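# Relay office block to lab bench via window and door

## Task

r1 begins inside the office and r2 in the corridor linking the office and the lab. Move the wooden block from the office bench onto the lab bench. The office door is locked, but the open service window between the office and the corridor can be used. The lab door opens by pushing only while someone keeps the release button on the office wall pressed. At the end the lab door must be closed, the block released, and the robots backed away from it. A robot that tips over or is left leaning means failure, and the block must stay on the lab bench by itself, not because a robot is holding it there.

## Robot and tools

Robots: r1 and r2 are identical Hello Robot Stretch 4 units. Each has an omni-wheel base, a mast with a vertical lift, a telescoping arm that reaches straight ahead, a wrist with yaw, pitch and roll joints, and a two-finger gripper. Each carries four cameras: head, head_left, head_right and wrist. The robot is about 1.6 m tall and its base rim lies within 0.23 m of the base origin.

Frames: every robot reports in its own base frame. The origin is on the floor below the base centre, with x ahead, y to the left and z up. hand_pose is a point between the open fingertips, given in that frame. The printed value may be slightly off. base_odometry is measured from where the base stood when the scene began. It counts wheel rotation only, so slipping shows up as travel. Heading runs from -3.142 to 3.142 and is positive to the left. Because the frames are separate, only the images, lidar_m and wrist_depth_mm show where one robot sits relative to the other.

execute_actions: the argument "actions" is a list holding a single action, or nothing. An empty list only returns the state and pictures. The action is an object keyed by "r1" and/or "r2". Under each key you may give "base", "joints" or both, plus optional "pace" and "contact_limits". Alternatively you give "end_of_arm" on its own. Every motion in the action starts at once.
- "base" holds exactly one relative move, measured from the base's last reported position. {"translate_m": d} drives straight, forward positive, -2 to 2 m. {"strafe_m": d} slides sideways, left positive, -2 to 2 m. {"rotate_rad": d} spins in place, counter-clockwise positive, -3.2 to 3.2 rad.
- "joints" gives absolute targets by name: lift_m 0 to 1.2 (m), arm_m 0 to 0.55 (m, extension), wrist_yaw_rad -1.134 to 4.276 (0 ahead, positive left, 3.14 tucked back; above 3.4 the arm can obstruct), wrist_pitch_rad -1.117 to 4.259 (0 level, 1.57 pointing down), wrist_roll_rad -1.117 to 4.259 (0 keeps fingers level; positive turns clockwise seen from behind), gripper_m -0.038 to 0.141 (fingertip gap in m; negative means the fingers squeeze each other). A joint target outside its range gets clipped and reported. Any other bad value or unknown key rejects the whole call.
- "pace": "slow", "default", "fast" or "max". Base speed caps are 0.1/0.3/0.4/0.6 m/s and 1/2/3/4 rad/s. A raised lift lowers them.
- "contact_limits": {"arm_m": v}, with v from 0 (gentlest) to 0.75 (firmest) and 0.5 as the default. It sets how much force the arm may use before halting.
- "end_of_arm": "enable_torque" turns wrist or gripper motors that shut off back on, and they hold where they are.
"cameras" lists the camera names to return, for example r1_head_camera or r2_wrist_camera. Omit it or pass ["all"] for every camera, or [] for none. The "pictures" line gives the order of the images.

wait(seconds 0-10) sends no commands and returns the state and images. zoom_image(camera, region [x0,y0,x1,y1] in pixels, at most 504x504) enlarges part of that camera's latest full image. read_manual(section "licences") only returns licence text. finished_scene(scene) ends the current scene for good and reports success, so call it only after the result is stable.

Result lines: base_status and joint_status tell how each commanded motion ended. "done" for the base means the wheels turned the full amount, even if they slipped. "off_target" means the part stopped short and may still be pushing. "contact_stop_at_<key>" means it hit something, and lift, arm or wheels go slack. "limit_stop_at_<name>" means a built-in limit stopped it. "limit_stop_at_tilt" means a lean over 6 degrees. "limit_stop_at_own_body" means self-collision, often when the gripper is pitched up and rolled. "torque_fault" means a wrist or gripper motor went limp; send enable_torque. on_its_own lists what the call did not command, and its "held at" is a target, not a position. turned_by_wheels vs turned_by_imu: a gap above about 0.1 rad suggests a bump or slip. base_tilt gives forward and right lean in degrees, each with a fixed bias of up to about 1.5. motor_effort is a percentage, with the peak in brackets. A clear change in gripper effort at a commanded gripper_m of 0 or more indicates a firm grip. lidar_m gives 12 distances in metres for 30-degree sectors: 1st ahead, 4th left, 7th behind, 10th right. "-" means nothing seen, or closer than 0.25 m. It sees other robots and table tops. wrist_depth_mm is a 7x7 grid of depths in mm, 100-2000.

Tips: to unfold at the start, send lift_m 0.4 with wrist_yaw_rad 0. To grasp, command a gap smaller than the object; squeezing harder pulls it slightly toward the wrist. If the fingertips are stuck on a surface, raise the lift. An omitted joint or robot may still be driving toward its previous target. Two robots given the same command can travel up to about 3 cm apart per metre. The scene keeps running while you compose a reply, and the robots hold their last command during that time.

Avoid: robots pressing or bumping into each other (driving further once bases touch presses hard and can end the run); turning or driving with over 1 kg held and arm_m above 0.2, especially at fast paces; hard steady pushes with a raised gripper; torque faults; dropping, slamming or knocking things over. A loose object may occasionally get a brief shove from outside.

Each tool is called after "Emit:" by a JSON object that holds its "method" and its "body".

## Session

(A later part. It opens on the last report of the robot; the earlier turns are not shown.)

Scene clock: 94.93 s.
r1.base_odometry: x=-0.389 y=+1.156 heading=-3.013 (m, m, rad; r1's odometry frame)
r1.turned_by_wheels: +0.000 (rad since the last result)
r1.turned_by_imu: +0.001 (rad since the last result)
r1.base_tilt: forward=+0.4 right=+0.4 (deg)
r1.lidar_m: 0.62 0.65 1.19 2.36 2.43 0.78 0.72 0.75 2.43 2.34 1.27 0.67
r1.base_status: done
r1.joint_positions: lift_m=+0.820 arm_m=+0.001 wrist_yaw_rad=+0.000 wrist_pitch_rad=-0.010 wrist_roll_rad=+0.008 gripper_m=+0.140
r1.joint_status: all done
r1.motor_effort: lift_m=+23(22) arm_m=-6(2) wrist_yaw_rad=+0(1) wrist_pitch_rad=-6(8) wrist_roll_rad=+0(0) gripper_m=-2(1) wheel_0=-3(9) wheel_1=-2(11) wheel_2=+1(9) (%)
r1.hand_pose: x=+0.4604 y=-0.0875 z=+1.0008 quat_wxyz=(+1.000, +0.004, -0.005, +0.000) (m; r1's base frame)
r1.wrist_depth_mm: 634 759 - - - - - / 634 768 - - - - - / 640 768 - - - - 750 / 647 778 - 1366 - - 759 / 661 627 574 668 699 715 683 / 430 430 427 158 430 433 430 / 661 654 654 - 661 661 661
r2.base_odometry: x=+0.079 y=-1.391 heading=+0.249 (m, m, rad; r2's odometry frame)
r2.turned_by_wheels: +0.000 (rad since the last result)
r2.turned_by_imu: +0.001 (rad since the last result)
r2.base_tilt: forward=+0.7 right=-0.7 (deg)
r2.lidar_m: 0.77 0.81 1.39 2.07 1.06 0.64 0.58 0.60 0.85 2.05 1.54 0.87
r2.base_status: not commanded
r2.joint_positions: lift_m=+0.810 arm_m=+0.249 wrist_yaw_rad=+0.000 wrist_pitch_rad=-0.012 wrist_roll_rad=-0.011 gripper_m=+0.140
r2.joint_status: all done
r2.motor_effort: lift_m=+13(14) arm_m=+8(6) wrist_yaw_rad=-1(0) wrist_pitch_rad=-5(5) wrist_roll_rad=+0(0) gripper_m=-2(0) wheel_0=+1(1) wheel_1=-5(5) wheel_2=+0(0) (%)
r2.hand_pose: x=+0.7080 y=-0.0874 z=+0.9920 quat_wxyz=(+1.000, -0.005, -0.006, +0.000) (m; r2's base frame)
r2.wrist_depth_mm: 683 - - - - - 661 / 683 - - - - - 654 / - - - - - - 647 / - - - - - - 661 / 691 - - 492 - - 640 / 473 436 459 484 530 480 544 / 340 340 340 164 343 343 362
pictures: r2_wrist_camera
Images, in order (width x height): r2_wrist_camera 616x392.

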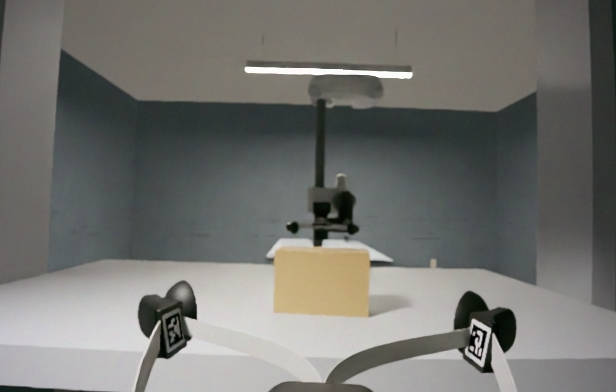

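Centered.

Emit:
{"method": "execute_actions", "body": {"actions": [{"r1":{"joints":{"gripper_m":0.0,"lift_m":0.92},"base":{"strafe_m":-1.3}},"r2":{"joints":{"arm_m":0.51,"lift_m":0.775},"base":{"strafe_m":0.007}}}], "cameras": ["r2_wrist_camera"]}}

Emit:
{"method": "execute_actions", "body": {"actions": [{"r2":{"joints":{"gripper_m":0.08}}}], "cameras": []}}

Emit:
{"method": "execute_actions", "body": {"actions": [{"r2":{"joints":{"arm_m":0,"lift_m":0.85},"base":{"strafe_m":0.9}}}], "cameras": []}}

Emit:
{"method": "execute_actions", "body": {"actions": [{"r2":{"base":{"rotate_rad":3.19},"joints":{"wrist_yaw_rad":3.0}}}], "cameras": ["r1_wrist_camera","r2_head_left_camera"]}}

Scene clock: 110.67 s.
r1.base_odometry: x=-0.555 y=+2.445 heading=-3.013 (m, m, rad; r1's odometry frame)
r1.turned_by_wheels: +0.000 (rad since the last result)
r1.turned_by_imu: -0.001 (rad since the last result)
r1.base_tilt: forward=+0.4 right=+0.4 (deg)
r1.lidar_m: 0.88 0.95 0.96 3.02 1.15 1.22 3.39 1.55 1.08 1.04 1.09 0.95
r1.base_status: done
r1.joint_positions: lift_m=+0.920 arm_m=+0.001 wrist_yaw_rad=+0.000 wrist_pitch_rad=-0.010 wrist_roll_rad=+0.008 gripper_m=+0.000
r1.joint_status: all done
r1.motor_effort: lift_m=+23(20) arm_m=-6(6) wrist_yaw_rad=-1(1) wrist_pitch_rad=-10(10) wrist_roll_rad=+0(1) gripper_m=-4(5) wheel_0=+1(9) wheel_1=-2(13) wheel_2=+1(0) (%)
r1.hand_pose: x=+0.4604 y=-0.0875 z=+1.1008 quat_wxyz=(+1.000, +0.004, -0.005, +0.000) (m; r1's base frame)
r1.wrist_depth_mm: 691 691 683 699 691 691 691 / 699 707 699 699 699 699 699 / 699 707 699 699 707 707 707 / 707 707 707 707 707 707 715 / 707 723 715 220 715 723 715 / 715 715 183 186 185 732 715 / 715 732 732 - 732 732 732
r2.base_odometry: x=+0.078 y=-1.385 heading=+0.249 (m, m, rad; r2's odometry frame)
r2.turned_by_wheels: +0.000 (rad since the last result)
r2.turned_by_imu: +0.002 (rad since the last result)
r2.base_tilt: forward=+0.6 right=-0.7 (deg)
r2.lidar_m: 0.79 0.82 1.39 2.08 1.05 0.62 0.58 0.63 0.81 2.00 1.52 0.86
r2.base_status: done
r2.joint_positions: lift_m=+0.775 arm_m=+0.509 wrist_yaw_rad=+0.000 wrist_pitch_rad=-0.012 wrist_roll_rad=-0.011 gripper_m=+0.140
r2.joint_status: all done
r2.motor_effort: lift_m=+13(13) arm_m=+8(10) wrist_yaw_rad=-1(1) wrist_pitch_rad=-4(8) wrist_roll_rad=+1(0) gripper_m=-3(1) wheel_0=+0(10) wheel_1=+5(14) wheel_2=+0(0) (%)
r2.hand_pose: x=+0.9680 y=-0.0874 z=+0.9570 quat_wxyz=(+1.000, -0.005, -0.006, +0.000) (m; r2's base frame)
r2.wrist_depth_mm: - - - - - - - / - - - - - - - / - - - - - - - / - - - - - - - / - - - 231 225 - - / 340 317 231 229 224 347 392 / 228 213 216 164 209 210 263
pictures: r2_wrist_camera
Images, in order (width x height): r2_wrist_camera 616x392.

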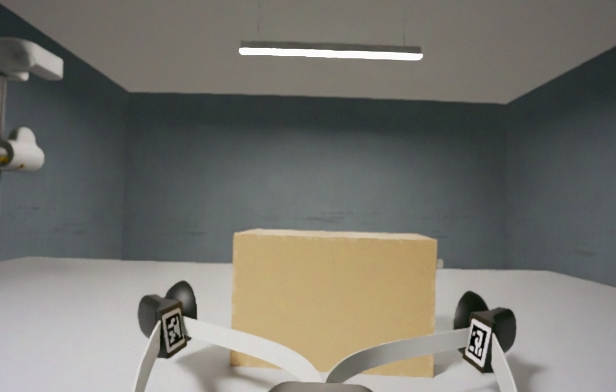

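Scene clock: 112.33 s.
r1.base_odometry: x=-0.555 y=+2.445 heading=-3.013 (m, m, rad; r1's odometry frame)
r1.turned_by_wheels: +0.000 (rad since the last result)
r1.turned_by_imu: +0.000 (rad since the last result)
r1.base_tilt: forward=+0.4 right=+0.4 (deg)
r1.lidar_m: 0.87 0.94 0.95 3.02 1.13 1.24 3.36 1.55 1.09 1.05 1.08 0.97
r1.base_status: not commanded
r1.joint_positions: lift_m=+0.920 arm_m=+0.001 wrist_yaw_rad=+0.000 wrist_pitch_rad=-0.010 wrist_roll_rad=+0.008 gripper_m=+0.000
r1.joint_status: not commanded
r1.motor_effort: lift_m=+23(23) arm_m=-6(6) wrist_yaw_rad=+0(0) wrist_pitch_rad=-8(10) wrist_roll_rad=+0(0) gripper_m=-7(3) wheel_0=+1(2) wheel_1=-2(2) wheel_2=+1(1) (%)
r1.hand_pose: x=+0.4604 y=-0.0875 z=+1.1008 quat_wxyz=(+1.000, +0.004, -0.005, +0.000) (m; r1's base frame)
r1.wrist_depth_mm: 691 699 691 691 691 699 699 / 691 699 699 691 699 699 699 / 707 707 699 707 707 707 707 / 707 715 715 715 707 715 707 / 707 707 707 220 715 715 715 / 715 715 182 186 185 723 715 / 732 723 723 - 723 732 723
r2.base_odometry: x=+0.078 y=-1.385 heading=+0.249 (m, m, rad; r2's odometry frame)
r2.turned_by_wheels: +0.000 (rad since the last result)
r2.turned_by_imu: +0.000 (rad since the last result)
r2.base_tilt: forward=+0.6 right=-0.7 (deg)
r2.lidar_m: 0.78 0.80 1.40 2.07 1.04 0.61 0.59 0.62 0.83 2.01 1.57 0.85
r2.base_status: not commanded
r2.joint_positions: lift_m=+0.775 arm_m=+0.509 wrist_yaw_rad=+0.000 wrist_pitch_rad=-0.012 wrist_roll_rad=-0.011 gripper_m=+0.080
r2.joint_status: all done
r2.motor_effort: lift_m=+14(13) arm_m=+8(8) wrist_yaw_rad=+0(5) wrist_pitch_rad=-6(5) wrist_roll_rad=+0(1) gripper_m=-2(12) wheel_0=+0(0) wheel_1=+5(5) wheel_2=+0(0) (%)
r2.hand_pose: x=+0.9680 y=-0.0875 z=+0.9570 quat_wxyz=(+1.000, -0.005, -0.006, +0.000) (m; r2's base frame)
r2.wrist_depth_mm: - - - - - - - / - - - - - - - / - - - - - - - / - - - - - - - / - - 282 244 603 - - / 342 355 251 240 227 392 394 / 229 226 203 222 209 224 262
pictures: none
No camera images: the call's "cameras" was empty. Leave "cameras" out to get every camera's image.

Scene clock: 116.67 s.
r1.base_odometry: x=-0.555 y=+2.445 heading=-3.013 (m, m, rad; r1's odometry frame)
r1.turned_by_wheels: +0.000 (rad since the last result)
r1.turned_by_imu: +0.000 (rad since the last result)
r1.base_tilt: forward=+0.4 right=+0.4 (deg)
r1.lidar_m: 0.88 0.92 0.96 3.01 1.13 1.24 3.38 1.55 1.08 1.04 1.08 0.97
r1.base_status: not commanded
r1.joint_positions: lift_m=+0.920 arm_m=+0.001 wrist_yaw_rad=+0.000 wrist_pitch_rad=-0.010 wrist_roll_rad=+0.008 gripper_m=+0.000
r1.joint_status: not commanded
r1.motor_effort: lift_m=+23(23) arm_m=-6(6) wrist_yaw_rad=+0(1) wrist_pitch_rad=-8(8) wrist_roll_rad=-1(0) gripper_m=-5(3) wheel_0=+1(1) wheel_1=-2(2) wheel_2=+1(1) (%)
r1.hand_pose: x=+0.4604 y=-0.0875 z=+1.1008 quat_wxyz=(+1.000, +0.004, -0.005, +0.000) (m; r1's base frame)
r1.wrist_depth_mm: 691 683 691 699 699 691 691 / 699 699 691 691 707 699 699 / 699 699 707 699 707 699 707 / 707 707 707 707 707 707 715 / 707 715 715 219 715 715 715 / 715 715 183 186 184 723 715 / 723 723 723 - 732 723 732
r2.base_odometry: x=-0.144 y=-0.513 heading=+0.249 (m, m, rad; r2's odometry frame)
r2.turned_by_wheels: +0.000 (rad since the last result)
r2.turned_by_imu: +0.000 (rad since the last result)
r2.base_tilt: forward=+0.6 right=-0.7 (deg)
r2.lidar_m: 0.98 1.01 1.26 1.16 1.00 0.74 0.72 0.74 0.90 2.23 1.17 0.94
r2.base_status: done
r2.joint_positions: lift_m=+0.850 arm_m=+0.001 wrist_yaw_rad=+0.000 wrist_pitch_rad=-0.011 wrist_roll_rad=-0.011 gripper_m=+0.080
r2.joint_status: all done
r2.motor_effort: lift_m=+24(25) arm_m=-8(7) wrist_yaw_rad=+0(0) wrist_pitch_rad=-7(7) wrist_roll_rad=+0(0) gripper_m=+0(2) wheel_0=-1(10) wheel_1=+5(14) wheel_2=+0(0) (%)
r2.hand_pose: x=+0.4607 y=-0.0874 z=+1.0311 quat_wxyz=(+1.000, -0.005, -0.006, +0.000) (m; r2's base frame)
r2.wrist_depth_mm: 778 788 788 798 798 809 - / 768 778 778 788 778 798 - / 778 778 778 788 778 798 - / 768 768 778 788 778 778 - / 768 759 778 768 778 768 - / 759 768 759 768 768 778 723 / 759 750 750 759 759 759 759
pictures: none
No camera images: the call's "cameras" was empty. Leave "cameras" out to get every camera's image.

Scene clock: 119.53 s.
r1.base_odometry: x=-0.555 y=+2.445 heading=-3.013 (m, m, rad; r1's odometry frame)
r1.turned_by_wheels: +0.000 (rad since the last result)
r1.turned_by_imu: +0.000 (rad since the last result)
r1.base_tilt: forward=+0.4 right=+0.4 (deg)
r1.lidar_m: 0.87 0.94 0.96 2.99 1.14 1.24 3.40 1.53 1.09 1.04 1.07 0.98
r1.base_status: not commanded
r1.joint_positions: lift_m=+0.920 arm_m=+0.001 wrist_yaw_rad=+0.000 wrist_pitch_rad=-0.010 wrist_roll_rad=+0.008 gripper_m=+0.000
r1.joint_status: not commanded
r1.motor_effort: lift_m=+23(23) arm_m=-6(6) wrist_yaw_rad=+1(0) wrist_pitch_rad=-9(8) wrist_roll_rad=+0(1) gripper_m=-4(5) wheel_0=+1(1) wheel_1=-2(2) wheel_2=+1(1) (%)
r1.hand_pose: x=+0.4604 y=-0.0875 z=+1.1008 quat_wxyz=(+1.000, +0.004, -0.005, +0.000) (m; r1's base frame)
r1.wrist_depth_mm: 691 691 691 699 691 691 699 / 699 699 691 699 699 691 699 / 699 699 699 699 707 699 699 / 707 707 707 707 715 715 715 / 707 707 715 220 715 707 715 / 723 723 182 186 185 723 723 / 723 723 723 - 723 723 732
r2.base_odometry: x=-0.144 y=-0.513 heading=-2.845 (m, m, rad; r2's odometry frame)
r2.turned_by_wheels: +3.189 (rad since the last result)
r2.turned_by_imu: +3.136 (rad since the last result)
r2.base_tilt: forward=+0.6 right=-0.7 (deg)
r2.lidar_m: 0.71 0.72 0.92 2.51 1.10 0.92 0.95 1.02 1.25 1.17 0.93 0.75
r2.base_status: done
r2.joint_positions: lift_m=+0.850 arm_m=+0.001 wrist_yaw_rad=+3.000 wrist_pitch_rad=-0.011 wrist_roll_rad=-0.011 gripper_m=+0.080
r2.joint_status: all done
r2.motor_effort: lift_m=+23(24) arm_m=-7(8) wrist_yaw_rad=+0(5) wrist_pitch_rad=-8(6) wrist_roll_rad=+0(1) gripper_m=-4(3) wheel_0=-3(9) wheel_1=-8(11) wheel_2=-5(10) (%)
r2.hand_pose: x=-0.1010 y=+0.1274 z=+1.0311 quat_wxyz=(+0.071, +0.005, -0.006, +0.997) (m; r2's base frame)
r2.wrist_depth_mm: 147 200 1098 1160 1182 1229 1229 / 111 149 1118 1138 1182 - - / 110 148 1118 1138 1160 - - / 121 148 1098 1118 1160 - - / 591 1078 1098 1118 1160 - 1499 / 1042 1078 1098 1138 1160 1182 1182 / 1042 1078 1098 1098 1160 1182 1182
pictures: r1_wrist_camera, r2_head_left_camera
Images, in order (width x height): r1_wrist_camera 616x392, r2_head_left_camera 420x672.

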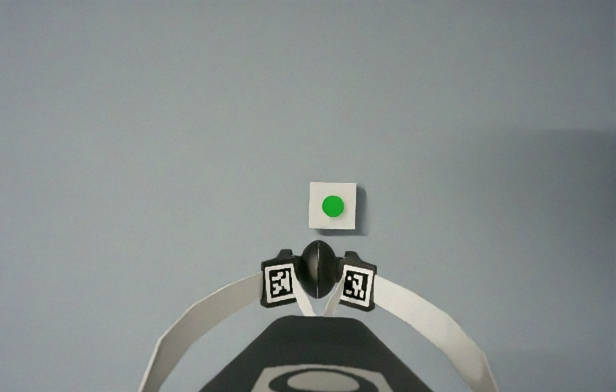

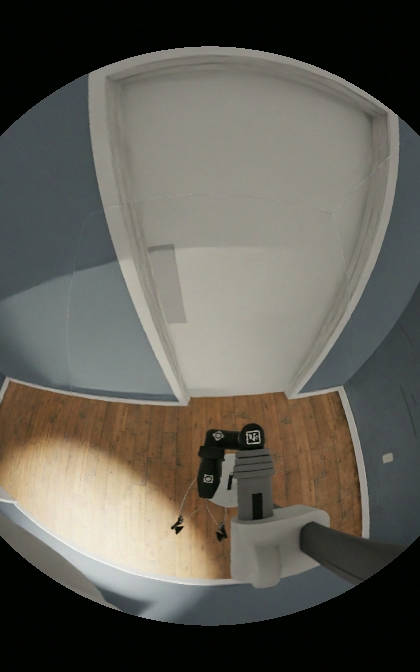

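Missed the grasp; go back.

Emit:
{"method": "execute_actions", "body": {"actions": [{"r1":{"base":{"strafe_m":-0.035},"joints":{"lift_m":0.93,"arm_m":0.28}},"r2":{"base":{"rotate_rad":-3.19},"joints":{"wrist_yaw_rad":0,"gripper_m":0.14}}}], "cameras": []}}

Emit:
{"method": "execute_actions", "body": {"actions": [{"r2":{"base":{"strafe_m":-0.9},"joints":{"arm_m":0.2}}}], "cameras": ["r1_wrist_camera","r2_wrist_camera","r2_head_camera"]}}

Scene clock: 129.43 s.
r1.base_odometry: x=-0.560 y=+2.480 heading=-3.013 (m, m, rad; r1's odometry frame)
r1.turned_by_wheels: +0.000 (rad since the last result)
r1.turned_by_imu: +0.000 (rad since the last result)
r1.base_tilt: forward=+0.4 right=+0.3 (deg)
r1.lidar_m: 0.87 0.95 0.98 3.02 1.18 1.32 3.37 1.50 1.04 1.00 1.05 0.97
r1.base_status: done
r1.joint_positions: lift_m=+0.930 arm_m=+0.279 wrist_yaw_rad=+0.000 wrist_pitch_rad=-0.010 wrist_roll_rad=+0.008 gripper_m=+0.000
r1.joint_status: all done
r1.motor_effort: lift_m=+23(24) arm_m=+6(10) wrist_yaw_rad=+0(1) wrist_pitch_rad=-8(7) wrist_roll_rad=-1(0) gripper_m=-6(5) wheel_0=+1(9) wheel_1=-1(11) wheel_2=+0(0) (%)
r1.hand_pose: x=+0.7383 y=-0.0874 z=+1.1108 quat_wxyz=(+1.000, +0.004, -0.005, +0.000) (m; r1's base frame)
r1.wrist_depth_mm: 424 424 427 427 427 427 427 / 430 430 430 430 430 433 430 / 433 433 433 433 433 436 436 / 436 436 436 399 439 436 439 / 439 439 439 219 442 439 442 / 442 442 183 186 184 445 445 / 445 445 449 - 445 449 449
r2.base_odometry: x=-0.145 y=-0.512 heading=+0.249 (m, m, rad; r2's odometry frame)
r2.turned_by_wheels: -3.189 (rad since the last result)
r2.turned_by_imu: -3.134 (rad since the last result)
r2.base_tilt: forward=+0.6 right=-0.7 (deg)
r2.lidar_m: 0.94 1.00 1.26 1.17 1.00 0.77 0.71 0.73 0.89 2.20 1.18 0.94
r2.base_status: done
r2.joint_positions: lift_m=+0.850 arm_m=+0.001 wrist_yaw_rad=+0.000 wrist_pitch_rad=-0.011 wrist_roll_rad=-0.011 gripper_m=+0.140
r2.joint_status: all done
r2.motor_effort: lift_m=+23(23) arm_m=-7(7) wrist_yaw_rad=-1(7) wrist_pitch_rad=-5(5) wrist_roll_rad=+0(1) gripper_m=-2(4) wheel_0=+3(7) wheel_1=+6(12) wheel_2=+3(13) (%)
r2.hand_pose: x=+0.4607 y=-0.0874 z=+1.0311 quat_wxyz=(+1.000, -0.005, -0.006, +0.000) (m; r2's base frame)
r2.wrist_depth_mm: 768 768 778 798 788 788 - / 788 788 788 788 778 778 - / 778 768 778 788 778 788 - / 768 759 768 768 778 778 - / 768 759 768 768 788 768 - / 768 768 759 759 768 759 715 / 768 759 759 164 759 778 759
pictures: none
No camera images: the call's "cameras" was empty. Leave "cameras" out to get every camera's image.

Scene clock: 133.77 s.
r1.base_odometry: x=-0.560 y=+2.480 heading=-3.013 (m, m, rad; r1's odometry frame)
r1.turned_by_wheels: +0.000 (rad since the last result)
r1.turned_by_imu: +0.000 (rad since the last result)
r1.base_tilt: forward=+0.4 right=+0.4 (deg)
r1.lidar_m: 0.86 0.92 1.00 3.03 1.17 1.31 3.38 1.49 1.06 1.01 1.04 0.97
r1.base_status: not commanded
r1.joint_positions: lift_m=+0.930 arm_m=+0.279 wrist_yaw_rad=+0.000 wrist_pitch_rad=-0.010 wrist_roll_rad=+0.008 gripper_m=+0.000
r1.joint_status: not commanded
r1.motor_effort: lift_m=+23(23) arm_m=+6(6) wrist_yaw_rad=+0(0) wrist_pitch_rad=-7(8) wrist_roll_rad=+0(0) gripper_m=-3(2) wheel_0=+0(0) wheel_1=-1(1) wheel_2=+0(0) (%)
r1.hand_pose: x=+0.7383 y=-0.0874 z=+1.1108 quat_wxyz=(+1.000, +0.004, -0.005, +0.000) (m; r1's base frame)
r1.wrist_depth_mm: 424 427 424 424 430 430 427 / 430 433 427 430 430 430 433 / 433 430 433 436 436 436 433 / 436 436 439 402 439 436 439 / 436 439 442 220 442 442 442 / 439 442 182 186 185 445 445 / 445 445 445 - 449 445 449
r2.base_odometry: x=+0.077 y=-1.385 heading=+0.249 (m, m, rad; r2's odometry frame)
r2.turned_by_wheels: +0.000 (rad since the last result)
r2.turned_by_imu: +0.002 (rad since the last result)
r2.base_tilt: forward=+0.6 right=-0.7 (deg)
r2.lidar_m: 0.78 0.82 1.40 2.05 1.05 0.61 0.58 0.61 0.82 2.04 1.56 0.86
r2.base_status: done
r2.joint_positions: lift_m=+0.850 arm_m=+0.199 wrist_yaw_rad=+0.000 wrist_pitch_rad=-0.012 wrist_roll_rad=-0.011 gripper_m=+0.140
r2.joint_status: all done
r2.motor_effort: lift_m=+23(23) arm_m=+7(8) wrist_yaw_rad=-1(1) wrist_pitch_rad=-6(7) wrist_roll_rad=+0(1) gripper_m=+1(1) wheel_0=+2(11) wheel_1=-5(14) wheel_2=+0(3) (%)
r2.hand_pose: x=+0.6580 y=-0.0874 z=+1.0312 quat_wxyz=(+1.000, -0.005, -0.006, +0.000) (m; r2's base frame)
r2.wrist_depth_mm: 668 - - - - - 676 / 676 - - - - - 668 / 691 - - - - - 683 / 691 - - - - - 676 / 691 - - - - - 661 / 609 569 591 549 683 621 627 / 407 392 392 164 392 392 473
pictures: r1_wrist_camera, r2_head_camera, r2_wrist_camera
Images, in order (width x height): r1_wrist_camera 616x392, r2_head_camera 420x560, r2_wrist_camera 616x392.

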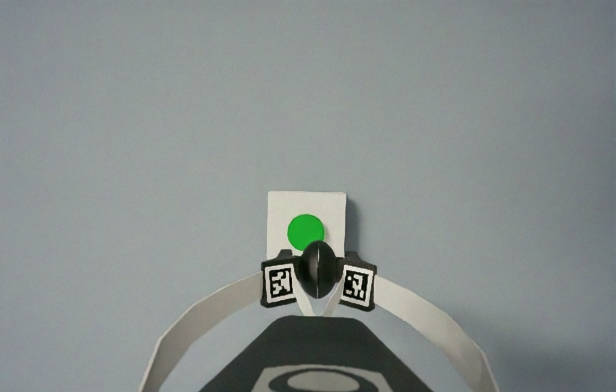

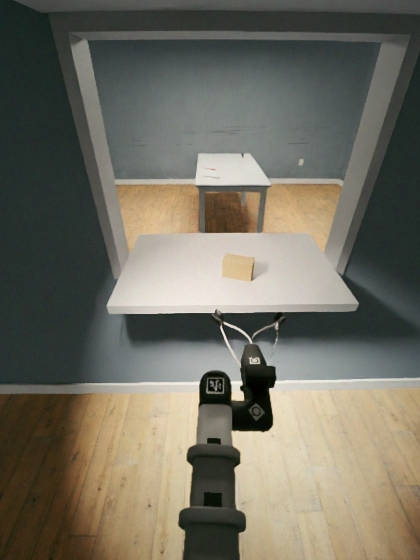

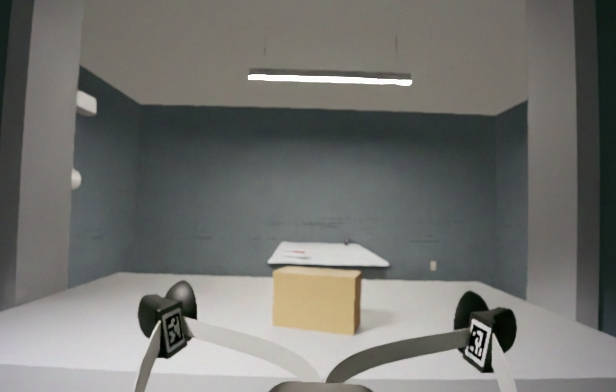

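Emit:
{"method": "execute_actions", "body": {"actions": [{"r1":{"base":{"strafe_m":0.012}},"r2":{"base":{"strafe_m":0.1},"joints":{"wrist_yaw_rad":-0.3,"lift_m":0.9}}}], "cameras": []}}

Emit:
{"method": "execute_actions", "body": {"actions": [{"r2":{"base":{"translate_m":0.1},"joints":{"arm_m":0.5}}}], "cameras": ["r2_wrist_camera","r2_head_camera"]}}

Scene clock: 146.17 s.
r1.base_odometry: x=-0.558 y=+2.468 heading=-3.013 (m, m, rad; r1's odometry frame)
r1.turned_by_wheels: +0.000 (rad since the last result)
r1.turned_by_imu: +0.000 (rad since the last result)
r1.base_tilt: forward=+0.5 right=+0.3 (deg)
r1.lidar_m: 0.87 0.95 0.98 3.02 1.17 1.30 3.35 1.52 1.06 1.02 1.06 0.96
r1.base_status: done
r1.joint_positions: lift_m=+0.930 arm_m=+0.279 wrist_yaw_rad=+0.000 wrist_pitch_rad=-0.010 wrist_roll_rad=+0.008 gripper_m=+0.000
r1.joint_status: not commanded
r1.motor_effort: lift_m=+23(23) arm_m=+6(6) wrist_yaw_rad=-2(0) wrist_pitch_rad=-7(8) wrist_roll_rad=-2(0) gripper_m=-5(3) wheel_0=-2(7) wheel_1=+4(8) wheel_2=+0(1) (%)
r1.hand_pose: x=+0.7384 y=-0.0874 z=+1.1108 quat_wxyz=(+1.000, +0.004, -0.005, +0.000) (m; r1's base frame)
r1.wrist_depth_mm: 424 427 427 430 427 430 427 / 430 430 430 430 430 433 430 / 433 433 433 433 433 436 436 / 436 436 433 399 442 436 439 / 436 439 442 219 439 442 442 / 445 445 183 186 184 445 442 / 445 449 445 - 445 445 449
r2.base_odometry: x=+0.053 y=-1.288 heading=+0.249 (m, m, rad; r2's odometry frame)
r2.turned_by_wheels: +0.000 (rad since the last result)
r2.turned_by_imu: +0.001 (rad since the last result)
r2.base_tilt: forward=+0.6 right=-0.7 (deg)
r2.lidar_m: 0.79 0.81 1.40 1.94 1.06 0.64 0.58 0.64 0.84 2.05 1.55 0.84
r2.base_status: done
r2.joint_positions: lift_m=+0.900 arm_m=+0.199 wrist_yaw_rad=-0.300 wrist_pitch_rad=-0.012 wrist_roll_rad=-0.011 gripper_m=+0.140
r2.joint_status: all done
r2.motor_effort: lift_m=+24(24) arm_m=+7(8) wrist_yaw_rad=-1(7) wrist_pitch_rad=-5(5) wrist_roll_rad=-1(1) gripper_m=+3(2) wheel_0=-3(9) wheel_1=+6(14) wheel_2=+0(1) (%)
r2.hand_pose: x=+0.6194 y=-0.1687 z=+1.0811 quat_wxyz=(+0.989, -0.006, -0.005, -0.149) (m; r2's base frame)
r2.wrist_depth_mm: - - - - - 820 878 / - - - - - 820 866 / - - - - - 820 866 / - - - - - 798 878 / - - - - - 809 878 / 788 732 574 798 891 788 854 / 530 500 500 164 488 500 866
pictures: none
No camera images: the call's "cameras" was empty. Leave "cameras" out to get every camera's image.

Scene clock: 148.17 s.
r1.base_odometry: x=-0.558 y=+2.468 heading=-3.013 (m, m, rad; r1's odometry frame)
r1.turned_by_wheels: +0.000 (rad since the last result)
r1.turned_by_imu: +0.000 (rad since the last result)
r1.base_tilt: forward=+0.4 right=+0.4 (deg)
r1.lidar_m: 0.87 0.95 0.98 3.04 1.15 1.31 3.38 1.51 1.07 1.01 1.07 0.95
r1.base_status: not commanded
r1.joint_positions: lift_m=+0.930 arm_m=+0.279 wrist_yaw_rad=+0.000 wrist_pitch_rad=-0.010 wrist_roll_rad=+0.008 gripper_m=+0.000
r1.joint_status: not commanded
r1.motor_effort: lift_m=+23(23) arm_m=+6(6) wrist_yaw_rad=-1(1) wrist_pitch_rad=-8(9) wrist_roll_rad=-1(0) gripper_m=-6(6) wheel_0=-2(2) wheel_1=+4(4) wheel_2=+0(0) (%)
r1.hand_pose: x=+0.7384 y=-0.0874 z=+1.1108 quat_wxyz=(+1.000, +0.004, -0.005, +0.000) (m; r1's base frame)
r1.wrist_depth_mm: 427 424 424 424 427 427 427 / 430 430 430 427 430 430 433 / 430 433 430 433 433 433 433 / 433 436 436 397 436 439 439 / 436 436 439 219 442 439 442 / 442 442 183 185 185 442 445 / 445 445 445 - 442 449 445
r2.base_odometry: x=+0.149 y=-1.263 heading=+0.250 (m, m, rad; r2's odometry frame)
r2.turned_by_wheels: +0.000 (rad since the last result)
r2.turned_by_imu: +0.001 (rad since the last result)
r2.base_tilt: forward=+0.7 right=-0.7 (deg)
r2.lidar_m: 0.69 0.71 1.27 1.97 1.18 0.74 0.69 0.72 0.99 2.36 1.43 0.75
r2.base_status: done
r2.joint_positions: lift_m=+0.900 arm_m=+0.499 wrist_yaw_rad=-0.300 wrist_pitch_rad=-0.012 wrist_roll_rad=-0.011 gripper_m=+0.140
r2.joint_status: all done
r2.motor_effort: lift_m=+24(24) arm_m=+7(10) wrist_yaw_rad=-1(2) wrist_pitch_rad=-6(6) wrist_roll_rad=-1(0) gripper_m=-1(3) wheel_0=+3(6) wheel_1=+6(10) wheel_2=-2(13) (%)
r2.hand_pose: x=+0.9194 y=-0.1687 z=+1.0811 quat_wxyz=(+0.989, -0.006, -0.005, -0.149) (m; r2's base frame)
r2.wrist_depth_mm: - - - - - - - / - - - - - - - / - - - - - - - / - - - - - - - / - - - - - - - / - - - - - - - / - 496 500 165 488 488 -
pictures: r2_head_camera, r2_wrist_camera
Images, in order (width x height): r2_head_camera 420x560, r2_wrist_camera 616x392.

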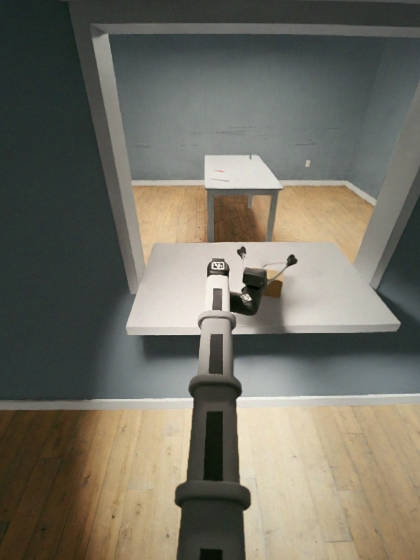

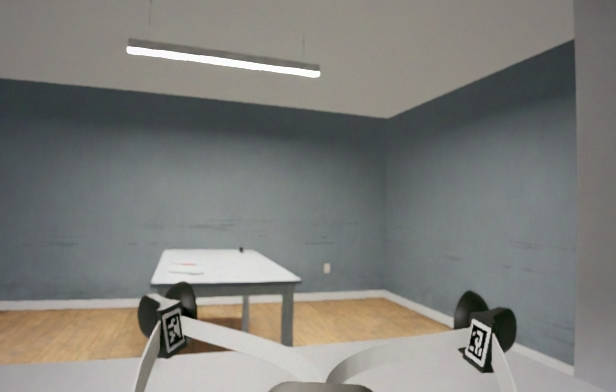

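Uncertain; back off a little, lower, look.

Emit:
{"method": "execute_actions", "body": {"actions": [{"r2":{"joints":{"arm_m":0.38}}}], "cameras": []}}

Emit:
{"method": "execute_actions", "body": {"actions": [{"r2":{"joints":{"lift_m":0.78}}}], "cameras": ["r2_wrist_camera"]}}

Scene clock: 155.40 s.
r1.base_odometry: x=-0.558 y=+2.468 heading=-3.013 (m, m, rad; r1's odometry frame)
r1.turned_by_wheels: +0.000 (rad since the last result)
r1.turned_by_imu: +0.000 (rad since the last result)
r1.base_tilt: forward=+0.4 right=+0.4 (deg)
r1.lidar_m: 0.88 0.95 0.96 3.04 1.15 1.30 3.36 1.51 1.06 1.01 1.05 0.96
r1.base_status: not commanded
r1.joint_positions: lift_m=+0.930 arm_m=+0.279 wrist_yaw_rad=+0.000 wrist_pitch_rad=-0.010 wrist_roll_rad=+0.008 gripper_m=+0.000
r1.joint_status: not commanded
r1.motor_effort: lift_m=+23(23) arm_m=+6(6) wrist_yaw_rad=-1(1) wrist_pitch_rad=-7(7) wrist_roll_rad=-1(1) gripper_m=-3(4) wheel_0=-2(2) wheel_1=+4(4) wheel_2=+0(0) (%)
r1.hand_pose: x=+0.7384 y=-0.0874 z=+1.1108 quat_wxyz=(+1.000, +0.004, -0.005, +0.000) (m; r1's base frame)
r1.wrist_depth_mm: 427 427 427 424 427 430 427 / 430 430 427 430 430 430 430 / 433 433 433 433 433 433 436 / 433 439 433 402 439 436 436 / 436 439 439 220 439 439 439 / 442 442 183 186 185 445 445 / 445 449 445 - 445 445 449
r2.base_odometry: x=+0.149 y=-1.263 heading=+0.250 (m, m, rad; r2's odometry frame)
r2.turned_by_wheels: +0.000 (rad since the last result)
r2.turned_by_imu: +0.001 (rad since the last result)
r2.base_tilt: forward=+0.6 right=-0.7 (deg)
r2.lidar_m: 0.69 0.72 1.23 1.96 1.18 0.73 0.68 0.73 0.98 2.37 1.34 0.73
r2.base_status: not commanded
r2.joint_positions: lift_m=+0.900 arm_m=+0.381 wrist_yaw_rad=-0.300 wrist_pitch_rad=-0.012 wrist_roll_rad=-0.011 gripper_m=+0.140
r2.joint_status: all done
r2.motor_effort: lift_m=+24(24) arm_m=-7(8) wrist_yaw_rad=+0(1) wrist_pitch_rad=-7(4) wrist_roll_rad=+1(1) gripper_m=+0(3) wheel_0=+3(3) wheel_1=+6(6) wheel_2=-3(3) (%)
r2.hand_pose: x=+0.8020 y=-0.1688 z=+1.0811 quat_wxyz=(+0.989, -0.006, -0.005, -0.150) (m; r2's base frame)
r2.wrist_depth_mm: - - - - - - 564 / - - - - - - 559 / - - - - - - 564 / - - - - - - 559 / - - - - - - 559 / - - - - - 621 549 / 525 500 347 164 484 484 525
pictures: none
No camera images: the call's "cameras" was empty. Leave "cameras" out to get every camera's image.

Scene clock: 156.93 s.
r1.base_odometry: x=-0.558 y=+2.468 heading=-3.013 (m, m, rad; r1's odometry frame)
r1.turned_by_wheels: +0.000 (rad since the last result)
r1.turned_by_imu: +0.000 (rad since the last result)
r1.base_tilt: forward=+0.4 right=+0.4 (deg)
r1.lidar_m: 0.86 0.94 1.00 3.03 1.17 1.30 3.39 1.51 1.05 1.01 1.06 0.96
r1.base_status: not commanded
r1.joint_positions: lift_m=+0.930 arm_m=+0.279 wrist_yaw_rad=+0.000 wrist_pitch_rad=-0.010 wrist_roll_rad=+0.008 gripper_m=+0.000
r1.joint_status: not commanded
r1.motor_effort: lift_m=+23(23) arm_m=+6(6) wrist_yaw_rad=+0(1) wrist_pitch_rad=-8(8) wrist_roll_rad=+0(0) gripper_m=-1(5) wheel_0=-2(2) wheel_1=+4(5) wheel_2=+0(0) (%)
r1.hand_pose: x=+0.7384 y=-0.0874 z=+1.1108 quat_wxyz=(+1.000, +0.004, -0.005, +0.000) (m; r1's base frame)
r1.wrist_depth_mm: 427 427 424 427 430 430 430 / 427 427 430 430 430 427 433 / 430 433 430 436 433 433 436 / 436 436 433 399 436 436 439 / 439 439 439 220 439 442 439 / 439 439 183 186 185 445 445 / 445 449 442 - 445 449 449
r2.base_odometry: x=+0.149 y=-1.263 heading=+0.250 (m, m, rad; r2's odometry frame)
r2.turned_by_wheels: +0.000 (rad since the last result)
r2.turned_by_imu: +0.000 (rad since the last result)
r2.base_tilt: forward=+0.6 right=-0.7 (deg)
r2.lidar_m: 0.69 0.71 1.26 1.95 1.19 0.76 0.67 0.71 0.99 2.41 1.41 0.76
r2.base_status: not commanded
r2.joint_positions: lift_m=+0.780 arm_m=+0.381 wrist_yaw_rad=-0.300 wrist_pitch_rad=-0.012 wrist_roll_rad=-0.011 gripper_m=+0.140
r2.joint_status: all done
r2.motor_effort: lift_m=+14(22) arm_m=-8(7) wrist_yaw_rad=+0(1) wrist_pitch_rad=-8(6) wrist_roll_rad=+1(1) gripper_m=+0(1) wheel_0=+3(3) wheel_1=+6(5) wheel_2=-2(2) (%)
r2.hand_pose: x=+0.8020 y=-0.1688 z=+0.9620 quat_wxyz=(+0.989, -0.006, -0.005, -0.150) (m; r2's base frame)
r2.wrist_depth_mm: - - - - - - 564 / - - - - - - 559 / - - - - - - 559 / - - - - - - 554 / - - - 307 788 - 554 / 359 332 306 306 366 368 418 / 240 228 229 164 221 222 267
pictures: r2_wrist_camera
Images, in order (width x height): r2_wrist_camera 616x392.

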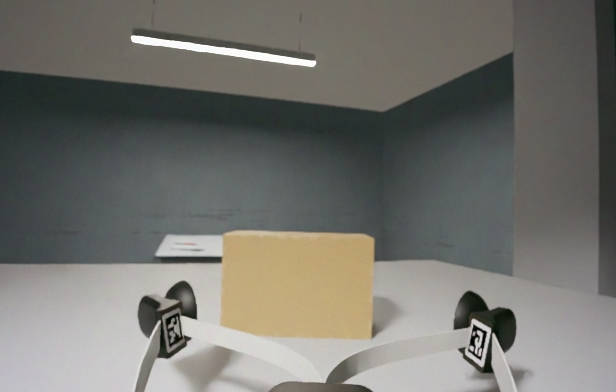

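Emit:
{"method": "execute_actions", "body": {"actions": [{"r2":{"joints":{"arm_m":0.5},"base":{"strafe_m":-0.013},"pace":"slow"}}], "cameras": []}}

Emit:
{"method": "execute_actions", "body": {"actions": [{"r2":{"joints":{"gripper_m":0.08}}}], "cameras": ["r2_wrist_camera"]}}

Scene clock: 166.13 s.
r1.base_odometry: x=-0.558 y=+2.468 heading=-3.013 (m, m, rad; r1's odometry frame)
r1.turned_by_wheels: +0.000 (rad since the last result)
r1.turned_by_imu: +0.000 (rad since the last result)
r1.base_tilt: forward=+0.4 right=+0.4 (deg)
r1.lidar_m: 0.86 0.94 0.98 3.03 1.16 1.32 3.38 1.50 1.03 1.02 1.07 0.95
r1.base_status: not commanded
r1.joint_positions: lift_m=+0.930 arm_m=+0.279 wrist_yaw_rad=+0.000 wrist_pitch_rad=-0.010 wrist_roll_rad=+0.008 gripper_m=+0.000
r1.joint_status: not commanded
r1.motor_effort: lift_m=+23(23) arm_m=+6(6) wrist_yaw_rad=+0(1) wrist_pitch_rad=-6(6) wrist_roll_rad=-1(1) gripper_m=-4(4) wheel_0=-2(2) wheel_1=+4(4) wheel_2=+0(0) (%)
r1.hand_pose: x=+0.7384 y=-0.0874 z=+1.1108 quat_wxyz=(+1.000, +0.004, -0.005, +0.000) (m; r1's base frame)
r1.wrist_depth_mm: 424 424 427 424 427 427 427 / 427 427 430 430 430 430 433 / 433 430 433 430 430 436 433 / 436 433 436 399 439 439 439 / 436 436 439 220 439 442 439 / 442 442 183 186 184 442 445 / 442 445 445 - 445 449 449
r2.base_odometry: x=+0.153 y=-1.276 heading=+0.250 (m, m, rad; r2's odometry frame)
r2.turned_by_wheels: +0.000 (rad since the last result)
r2.turned_by_imu: +0.010 (rad since the last result)
r2.base_tilt: forward=+0.6 right=-0.7 (deg)
r2.lidar_m: 0.69 0.71 1.26 1.98 1.18 0.76 0.70 0.73 0.98 2.45 1.35 0.75
r2.base_status: done
r2.joint_positions: lift_m=+0.780 arm_m=+0.473 wrist_yaw_rad=-0.301 wrist_pitch_rad=-0.020 wrist_roll_rad=-0.010 gripper_m=+0.140
r2.joint_status: arm_m contact_stop (moved +0.091 of +0.119)
r2.on_its_own: arm_m is slack since a contact_stop (your +0.500 is given up)
r2.motor_effort: lift_m=+13(18) arm_m=+0(20) wrist_yaw_rad=+4(79) wrist_pitch_rad=+17(51) wrist_roll_rad=-3(14) gripper_m=-1(1) wheel_0=+0(8) wheel_1=-1(11) wheel_2=-1(22) (%)
r2.hand_pose: x=+0.8929 y=-0.1691 z=+0.9643 quat_wxyz=(+0.989, -0.006, -0.009, -0.150) (m; r2's base frame)
r2.wrist_depth_mm: - - - - - - - / - - - - - - - / - - - - - - - / - - - - - - - / - - - - - - - / 404 373 216 216 216 418 480 / 265 249 215 164 213 243 296
pictures: none
No camera images: the call's "cameras" was empty. Leave "cameras" out to get every camera's image.

not run: a stop came earlier in this reply.

Fingertips stuck on shelf probably; raise.

Emit:
{"method": "execute_actions", "body": {"actions": [{"r2":{"joints":{"lift_m":0.795}}}], "cameras": []}}

Emit:
{"method": "execute_actions", "body": {"actions": [{"r2":{"joints":{"arm_m":0.5},"pace":"slow"}}], "cameras": []}}

Emit:
{"method": "execute_actions", "body": {"actions": [{"r2":{"joints":{"gripper_m":0.08}}}], "cameras": ["r2_wrist_camera"]}}

Scene clock: 175.87 s.
r1.base_odometry: x=-0.558 y=+2.468 heading=-3.013 (m, m, rad; r1's odometry frame)
r1.turned_by_wheels: +0.000 (rad since the last result)
r1.turned_by_imu: +0.000 (rad since the last result)
r1.base_tilt: forward=+0.4 right=+0.3 (deg)
r1.lidar_m: 0.90 0.94 0.97 3.02 1.17 1.29 3.38 1.50 1.06 1.02 1.06 0.96
r1.base_status: not commanded
r1.joint_positions: lift_m=+0.930 arm_m=+0.279 wrist_yaw_rad=+0.000 wrist_pitch_rad=-0.010 wrist_roll_rad=+0.008 gripper_m=+0.000
r1.joint_status: not commanded
r1.motor_effort: lift_m=+24(23) arm_m=+6(6) wrist_yaw_rad=-1(0) wrist_pitch_rad=-5(6) wrist_roll_rad=+0(0) gripper_m=-6(4) wheel_0=-2(2) wheel_1=+4(4) wheel_2=+0(0) (%)
r1.hand_pose: x=+0.7384 y=-0.0874 z=+1.1108 quat_wxyz=(+1.000, +0.004, -0.005, +0.000) (m; r1's base frame)
r1.wrist_depth_mm: 424 427 427 427 427 427 427 / 427 430 430 430 427 430 430 / 433 433 433 433 433 433 436 / 436 436 436 397 436 439 436 / 436 439 439 220 442 439 442 / 442 439 183 186 184 445 442 / 442 445 445 - 445 445 449
r2.base_odometry: x=+0.153 y=-1.276 heading=+0.250 (m, m, rad; r2's odometry frame)
r2.turned_by_wheels: +0.000 (rad since the last result)
r2.turned_by_imu: +0.001 (rad since the last result)
r2.base_tilt: forward=+0.6 right=-0.7 (deg)
r2.lidar_m: 0.70 0.70 1.26 1.96 1.14 0.75 0.69 0.73 0.96 2.44 1.40 0.75
r2.base_status: not commanded
r2.joint_positions: lift_m=+0.795 arm_m=+0.473 wrist_yaw_rad=-0.300 wrist_pitch_rad=-0.012 wrist_roll_rad=-0.010 gripper_m=+0.140
r2.joint_status: all done
r2.on_its_own: arm_m is held at +0.473, not at your +0.500, since a contact_stop
r2.motor_effort: lift_m=+24(24) arm_m=+0(0) wrist_yaw_rad=+0(2) wrist_pitch_rad=-6(17) wrist_roll_rad=+0(2) gripper_m=+4(2) wheel_0=+0(0) wheel_1=+0(0) wheel_2=-1(1) (%)
r2.hand_pose: x=+0.8932 y=-0.1687 z=+0.9762 quat_wxyz=(+0.989, -0.006, -0.005, -0.149) (m; r2's base frame)
r2.wrist_depth_mm: - - - - - - - / - - - - - - - / - - - - - - - / - - - - - - - / - - - - - - - / 410 379 216 216 214 421 477 / 274 258 215 164 213 253 304
pictures: none
No camera images: the call's "cameras" was empty. Leave "cameras" out to get every camera's image.

Scene clock: 177.20 s.
r1.base_odometry: x=-0.558 y=+2.468 heading=-3.013 (m, m, rad; r1's odometry frame)
r1.turned_by_wheels: +0.000 (rad since the last result)
r1.turned_by_imu: +0.000 (rad since the last result)
r1.base_tilt: forward=+0.4 right=+0.4 (deg)
r1.lidar_m: 0.88 0.93 0.99 3.03 1.17 1.30 3.38 1.51 1.05 1.02 1.05 0.97
r1.base_status: not commanded
r1.joint_positions: lift_m=+0.930 arm_m=+0.279 wrist_yaw_rad=+0.000 wrist_pitch_rad=-0.010 wrist_roll_rad=+0.008 gripper_m=+0.000
r1.joint_status: not commanded
r1.motor_effort: lift_m=+23(23) arm_m=+6(6) wrist_yaw_rad=+1(0) wrist_pitch_rad=-6(5) wrist_roll_rad=-1(0) gripper_m=-2(4) wheel_0=-2(2) wheel_1=+4(4) wheel_2=+0(0) (%)
r1.hand_pose: x=+0.7384 y=-0.0874 z=+1.1108 quat_wxyz=(+1.000, +0.004, -0.005, +0.000) (m; r1's base frame)
r1.wrist_depth_mm: 427 427 424 427 427 430 427 / 427 430 427 430 427 430 433 / 433 433 433 433 433 436 436 / 433 436 436 399 439 436 439 / 436 439 442 219 439 439 439 / 442 442 183 186 184 449 445 / 445 445 445 - 449 445 449
r2.base_odometry: x=+0.153 y=-1.276 heading=+0.250 (m, m, rad; r2's odometry frame)
r2.turned_by_wheels: +0.000 (rad since the last result)
r2.turned_by_imu: +0.000 (rad since the last result)
r2.base_tilt: forward=+0.6 right=-0.7 (deg)
r2.lidar_m: 0.66 0.70 1.26 1.98 1.16 0.74 0.68 0.73 1.00 2.45 1.35 0.75
r2.base_status: not commanded
r2.joint_positions: lift_m=+0.795 arm_m=+0.499 wrist_yaw_rad=-0.301 wrist_pitch_rad=-0.012 wrist_roll_rad=-0.010 gripper_m=+0.140
r2.joint_status: all done
r2.motor_effort: lift_m=+24(24) arm_m=+8(6) wrist_yaw_rad=+2(2) wrist_pitch_rad=-4(4) wrist_roll_rad=-1(2) gripper_m=-2(1) wheel_0=+0(0) wheel_1=+0(0) wheel_2=+0(1) (%)
r2.hand_pose: x=+0.9191 y=-0.1690 z=+0.9762 quat_wxyz=(+0.989, -0.006, -0.005, -0.150) (m; r2's base frame)
r2.wrist_depth_mm: - - - - - - - / - - - - - - - / - - - - - - - / - - - - - - - / - - - - - - - / 410 377 192 192 192 205 480 / 274 257 195 164 191 191 306
pictures: none
No camera images: the call's "cameras" was empty. Leave "cameras" out to get every camera's image.

Scene clock: 178.83 s.
r1.base_odometry: x=-0.558 y=+2.468 heading=-3.013 (m, m, rad; r1's odometry frame)
r1.turned_by_wheels: +0.000 (rad since the last result)
r1.turned_by_imu: +0.000 (rad since the last result)
r1.base_tilt: forward=+0.4 right=+0.3 (deg)
r1.lidar_m: 0.86 0.94 0.98 3.01 1.15 1.32 3.40 1.53 1.03 1.01 1.05 0.97
r1.base_status: not commanded
r1.joint_positions: lift_m=+0.930 arm_m=+0.279 wrist_yaw_rad=+0.000 wrist_pitch_rad=-0.010 wrist_roll_rad=+0.008 gripper_m=+0.000
r1.joint_status: not commanded
r1.motor_effort: lift_m=+23(23) arm_m=+6(6) wrist_yaw_rad=+1(1) wrist_pitch_rad=-6(7) wrist_roll_rad=-1(0) gripper_m=-5(5) wheel_0=-2(2) wheel_1=+4(4) wheel_2=+0(0) (%)
r1.hand_pose: x=+0.7384 y=-0.0874 z=+1.1108 quat_wxyz=(+1.000, +0.004, -0.005, +0.000) (m; r1's base frame)
r1.wrist_depth_mm: 424 427 424 424 427 427 430 / 427 430 430 430 430 430 430 / 433 433 433 430 433 436 433 / 436 433 436 399 439 439 439 / 439 439 439 219 442 439 439 / 442 442 183 186 185 442 445 / 445 442 445 - 445 449 445
r2.base_odometry: x=+0.153 y=-1.276 heading=+0.250 (m, m, rad; r2's odometry frame)
r2.turned_by_wheels: +0.000 (rad since the last result)
r2.turned_by_imu: +0.000 (rad since the last result)
r2.base_tilt: forward=+0.7 right=-0.7 (deg)
r2.lidar_m: 0.68 0.72 1.27 1.97 1.20 0.74 0.69 0.73 0.98 2.43 1.41 0.75
r2.base_status: not commanded
r2.joint_positions: lift_m=+0.795 arm_m=+0.499 wrist_yaw_rad=-0.300 wrist_pitch_rad=-0.012 wrist_roll_rad=-0.010 gripper_m=+0.080
r2.joint_status: all done
r2.motor_effort: lift_m=+24(24) arm_m=+7(8) wrist_yaw_rad=+0(3) wrist_pitch_rad=-5(5) wrist_roll_rad=-1(1) gripper_m=-20(20) wheel_0=+0(0) wheel_1=+0(0) wheel_2=-1(1) (%)
r2.hand_pose: x=+0.9193 y=-0.1688 z=+0.9762 quat_wxyz=(+0.989, -0.006, -0.005, -0.149) (m; r2's base frame)
r2.wrist_depth_mm: - - - - - - - / - - - - - - - / - - - - - - - / - - - - - - - / - - - - - - - / 410 421 183 183 183 424 480 / 273 253 181 182 182 179 304
pictures: r2_wrist_camera
Images, in order (width x height): r2_wrist_camera 616x392.

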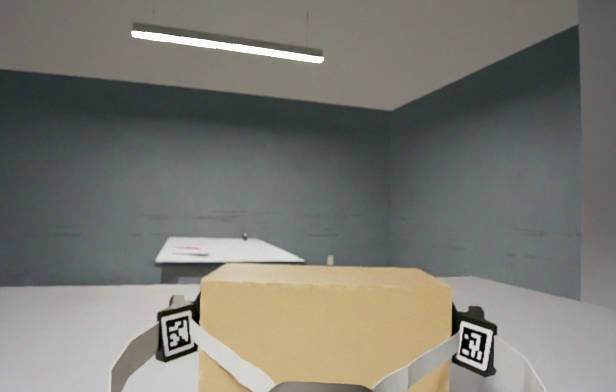

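Emit:
{"method": "execute_actions", "body": {"actions": [{"r1":{"joints":{"arm_m":0.432},"pace":"slow"},"r2":{"joints":{"arm_m":0,"lift_m":0.85},"base":{"strafe_m":0.9}}}], "cameras": []}}

Emit:
{"method": "execute_actions", "body": {"actions": [{"r2":{"base":{"rotate_rad":3.19},"joints":{"wrist_yaw_rad":3.0}}}], "cameras": []}}

Emit:
{"method": "execute_actions", "body": {"actions": [{"r2":{"base":{"translate_m":0.45}}}], "cameras": []}}

Emit:
{"method": "execute_actions", "body": {"actions": [{"r2":{"base":{"translate_m":0.75},"pace":"slow"}}], "cameras": ["r1_wrist_camera","r2_head_left_camera"]}}

Scene clock: 193.57 s.
r1.base_odometry: x=-0.558 y=+2.468 heading=-3.013 (m, m, rad; r1's odometry frame)
r1.turned_by_wheels: +0.000 (rad since the last result)
r1.turned_by_imu: +0.000 (rad since the last result)
r1.base_tilt: forward=+0.4 right=+0.3 (deg)
r1.lidar_m: 0.90 0.93 0.96 3.02 1.17 1.31 3.39 1.52 1.05 1.02 1.06 0.98
r1.base_status: not commanded
r1.joint_positions: lift_m=+0.930 arm_m=+0.431 wrist_yaw_rad=+0.000 wrist_pitch_rad=-0.010 wrist_roll_rad=+0.008 gripper_m=+0.000
r1.joint_status: all done
r1.motor_effort: lift_m=+23(23) arm_m=+7(9) wrist_yaw_rad=+0(2) wrist_pitch_rad=-8(8) wrist_roll_rad=+0(0) gripper_m=-5(4) wheel_0=-2(2) wheel_1=+4(4) wheel_2=+0(0) (%)
r1.hand_pose: x=+0.8901 y=-0.0875 z=+1.1108 quat_wxyz=(+1.000, +0.004, -0.005, +0.000) (m; r1's base frame)
r1.wrist_depth_mm: 279 278 278 281 279 279 281 / 281 281 282 282 282 283 282 / 282 283 283 285 285 285 285 / 285 286 286 286 286 286 286 / 287 287 289 218 289 290 290 / 289 290 186 177 184 290 293 / 291 291 291 - 293 293 294
r2.base_odometry: x=-0.070 y=-0.404 heading=+0.250 (m, m, rad; r2's odometry frame)
r2.turned_by_wheels: +0.000 (rad since the last result)
r2.turned_by_imu: +0.001 (rad since the last result)
r2.base_tilt: forward=+0.6 right=-0.6 (deg)
r2.lidar_m: 0.88 0.91 1.16 1.07 1.11 0.87 0.80 0.85 1.03 2.58 0.99 0.40
r2.base_status: done
r2.joint_positions: lift_m=+0.850 arm_m=+0.001 wrist_yaw_rad=-0.300 wrist_pitch_rad=-0.008 wrist_roll_rad=-0.011 gripper_m=+0.080
r2.joint_status: all done
r2.motor_effort: lift_m=+24(25) arm_m=-8(7) wrist_yaw_rad=+0(2) wrist_pitch_rad=-15(15) wrist_roll_rad=+0(1) gripper_m=-22(18) wheel_0=-2(10) wheel_1=+4(16) wheel_2=-1(1) (%)
r2.hand_pose: x=+0.4220 y=-0.1688 z=+1.0301 quat_wxyz=(+0.989, -0.006, -0.003, -0.149) (m; r2's base frame)
r2.wrist_depth_mm: 609 654 699 732 788 - - / 615 654 691 750 798 - - / 615 654 699 741 788 - - / 609 647 691 732 788 - - / 609 640 683 723 778 - - / 609 621 184 183 183 668 691 / 603 627 182 182 182 178 931
pictures: none
No camera images: the call's "cameras" was empty. Leave "cameras" out to get every camera's image.

Scene clock: 196.43 s.
r1.base_odometry: x=-0.558 y=+2.468 heading=-3.013 (m, m, rad; r1's odometry frame)
r1.turned_by_wheels: +0.000 (rad since the last result)
r1.turned_by_imu: +0.000 (rad since the last result)
r1.base_tilt: forward=+0.4 right=+0.3 (deg)
r1.lidar_m: 0.90 0.94 0.98 3.03 1.16 1.30 3.37 1.53 1.05 1.02 1.05 0.96
r1.base_status: not commanded
r1.joint_positions: lift_m=+0.930 arm_m=+0.431 wrist_yaw_rad=+0.000 wrist_pitch_rad=-0.010 wrist_roll_rad=+0.008 gripper_m=+0.000
r1.joint_status: not commanded
r1.motor_effort: lift_m=+23(23) arm_m=+7(7) wrist_yaw_rad=+2(0) wrist_pitch_rad=-8(6) wrist_roll_rad=-1(0) gripper_m=-4(3) wheel_0=-2(2) wheel_1=+4(4) wheel_2=+0(0) (%)
r1.hand_pose: x=+0.8901 y=-0.0875 z=+1.1108 quat_wxyz=(+1.000, +0.004, -0.005, +0.000) (m; r1's base frame)
r1.wrist_depth_mm: 279 278 279 279 279 279 281 / 279 282 282 281 283 282 282 / 283 283 283 285 283 283 286 / 286 285 285 285 286 286 286 / 287 287 289 217 289 287 290 / 290 289 185 178 183 291 291 / 293 290 293 - 291 294 293
r2.base_odometry: x=-0.070 y=-0.404 heading=-2.844 (m, m, rad; r2's odometry frame)
r2.turned_by_wheels: +3.189 (rad since the last result)
r2.turned_by_imu: +3.136 (rad since the last result)
r2.base_tilt: forward=+0.6 right=-0.7 (deg)
r2.lidar_m: 0.81 0.84 1.10 2.98 0.98 0.89 0.87 0.92 1.13 1.09 1.06 0.84
r2.base_status: done
r2.joint_positions: lift_m=+0.850 arm_m=+0.001 wrist_yaw_rad=+3.000 wrist_pitch_rad=-0.008 wrist_roll_rad=-0.011 gripper_m=+0.080
r2.joint_status: all done
r2.motor_effort: lift_m=+24(24) arm_m=-7(8) wrist_yaw_rad=+0(10) wrist_pitch_rad=-14(16) wrist_roll_rad=+0(0) gripper_m=-19(22) wheel_0=-2(8) wheel_1=-5(12) wheel_2=-4(12) (%)
r2.hand_pose: x=-0.1011 y=+0.1273 z=+1.0301 quat_wxyz=(+0.071, +0.004, -0.006, +0.997) (m; r2's base frame)
r2.wrist_depth_mm: 146 150 1042 1060 1060 1118 1205 / 109 148 1008 1025 1060 - - / 109 148 1025 1042 1060 - - / 122 148 1025 1042 1060 - - / 960 976 1008 1025 1042 1397 - / 960 976 183 182 183 878 991 / 946 960 182 182 181 178 1098
pictures: none
No camera images: the call's "cameras" was empty. Leave "cameras" out to get every camera's image.

Scene clock: 199.40 s.
r1.base_odometry: x=-0.558 y=+2.468 heading=-3.013 (m, m, rad; r1's odometry frame)
r1.turned_by_wheels: +0.000 (rad since the last result)
r1.turned_by_imu: +0.000 (rad since the last result)
r1.base_tilt: forward=+0.4 right=+0.3 (deg)
r1.lidar_m: 0.91 0.94 0.98 3.02 1.18 1.30 3.37 1.53 1.03 1.00 1.05 0.96
r1.base_status: not commanded
r1.joint_positions: lift_m=+0.930 arm_m=+0.431 wrist_yaw_rad=+0.000 wrist_pitch_rad=-0.010 wrist_roll_rad=+0.008 gripper_m=+0.000
r1.joint_status: not commanded
r1.motor_effort: lift_m=+23(23) arm_m=+7(7) wrist_yaw_rad=+0(1) wrist_pitch_rad=-6(6) wrist_roll_rad=-1(0) gripper_m=-4(5) wheel_0=-2(2) wheel_1=+4(4) wheel_2=+0(0) (%)
r1.hand_pose: x=+0.8901 y=-0.0875 z=+1.1108 quat_wxyz=(+1.000, +0.004, -0.005, +0.000) (m; r1's base frame)
r1.wrist_depth_mm: 279 278 278 279 279 279 281 / 279 281 281 282 281 281 283 / 283 283 283 283 285 286 286 / 285 286 286 285 286 287 289 / 287 289 286 218 287 290 289 / 290 290 186 177 183 291 291 / 291 293 291 - 293 293 294
r2.base_odometry: x=-0.500 y=-0.536 heading=-2.844 (m, m, rad; r2's odometry frame)
r2.turned_by_wheels: +0.001 (rad since the last result)
r2.turned_by_imu: +0.000 (rad since the last result)
r2.base_tilt: forward=+0.6 right=-0.7 (deg)
r2.lidar_m: 0.35 0.40 0.52 1.24 1.57 1.27 1.30 1.40 1.13 1.09 0.54 0.37
r2.base_status: done
r2.joint_positions: lift_m=+0.850 arm_m=+0.001 wrist_yaw_rad=+3.000 wrist_pitch_rad=-0.008 wrist_roll_rad=-0.011 gripper_m=+0.080
r2.joint_status: not commanded
r2.motor_effort: lift_m=+24(24) arm_m=-7(7) wrist_yaw_rad=-1(0) wrist_pitch_rad=-14(15) wrist_roll_rad=-1(0) gripper_m=-19(18) wheel_0=+4(8) wheel_1=+6(11) wheel_2=-2(12) (%)
r2.hand_pose: x=-0.1011 y=+0.1273 z=+1.0301 quat_wxyz=(+0.071, +0.004, -0.006, +0.997) (m; r2's base frame)
r2.wrist_depth_mm: 146 150 1499 1537 1499 1397 1397 / 110 148 1464 1499 1537 1708 1661 / 109 148 1464 1499 1499 - - / 123 148 1464 1499 1537 - - / 1366 1430 1430 1464 1537 1921 1708 / 1366 1397 184 183 182 1576 1576 / 1397 1366 181 182 182 178 1618
pictures: none
No camera images: the call's "cameras" was empty. Leave "cameras" out to get every camera's image.

Scene clock: 208.17 s.
r1.base_odometry: x=-0.558 y=+2.468 heading=-3.013 (m, m, rad; r1's odometry frame)
r1.turned_by_wheels: +0.000 (rad since the last result)
r1.turned_by_imu: +0.000 (rad since the last result)
r1.base_tilt: forward=+0.4 right=+0.4 (deg)
r1.lidar_m: 0.90 0.95 0.97 3.03 1.16 1.31 3.38 1.51 1.05 1.01 1.07 0.97
r1.base_status: not commanded
r1.joint_positions: lift_m=+0.930 arm_m=+0.431 wrist_yaw_rad=+0.000 wrist_pitch_rad=-0.010 wrist_roll_rad=+0.008 gripper_m=+0.000
r1.joint_status: not commanded
r1.motor_effort: lift_m=+23(23) arm_m=+7(7) wrist_yaw_rad=+0(3) wrist_pitch_rad=-9(7) wrist_roll_rad=-1(1) gripper_m=-5(6) wheel_0=-2(2) wheel_1=+4(4) wheel_2=+0(0) (%)
r1.hand_pose: x=+0.8901 y=-0.0875 z=+1.1108 quat_wxyz=(+1.000, +0.004, -0.005, +0.000) (m; r1's base frame)
r1.wrist_depth_mm: 278 278 279 279 281 281 281 / 282 281 282 282 282 282 282 / 282 285 283 283 285 283 285 / 285 286 286 286 287 286 286 / 287 287 289 218 287 290 289 / 289 290 185 178 183 290 290 / 291 291 293 - 293 294 293
r2.base_odometry: x=-1.216 y=-0.756 heading=-2.843 (m, m, rad; r2's odometry frame)
r2.turned_by_wheels: +0.000 (rad since the last result)
r2.turned_by_imu: +0.009 (rad since the last result)
r2.base_tilt: forward=+0.6 right=-0.7 (deg)
r2.lidar_m: 0.25 1.23 1.00 1.15 0.48 1.98 2.07 1.64 0.29 0.25 - 0.25
r2.base_status: done
r2.joint_positions: lift_m=+0.850 arm_m=+0.001 wrist_yaw_rad=+3.000 wrist_pitch_rad=-0.008 wrist_roll_rad=-0.011 gripper_m=+0.080
r2.joint_status: not commanded
r2.motor_effort: lift_m=+23(24) arm_m=-5(7) wrist_yaw_rad=+0(9) wrist_pitch_rad=-15(15) wrist_roll_rad=+0(0) gripper_m=-20(19) wheel_0=+8(15) wheel_1=+6(17) wheel_2=-10(21) (%)
r2.hand_pose: x=-0.1016 y=+0.1272 z=+1.0301 quat_wxyz=(+0.071, +0.004, -0.006, +0.997) (m; r2's base frame)
r2.wrist_depth_mm: 146 149 - - - - 455 / 109 148 - - - - 455 / 109 147 - - - - 449 / 123 147 - - - - 449 / 1921 - - - - - 445 / - - 184 183 182 496 442 / - - 182 182 182 178 436
pictures: r1_wrist_camera, r2_head_left_camera
Images, in order (width x height): r1_wrist_camera 616x392, r2_head_left_camera 420x672.

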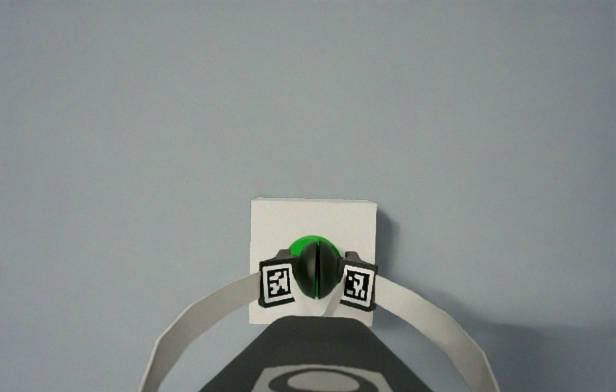

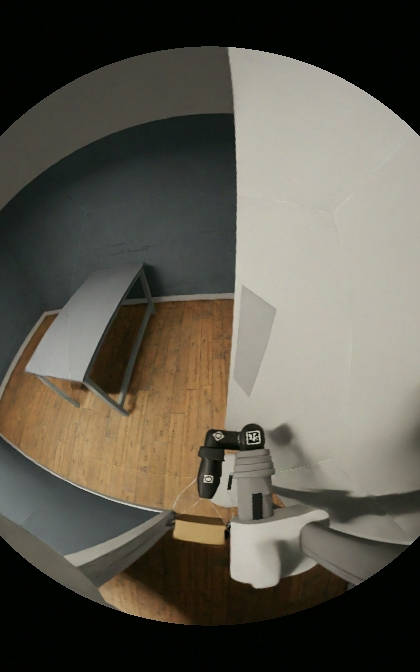

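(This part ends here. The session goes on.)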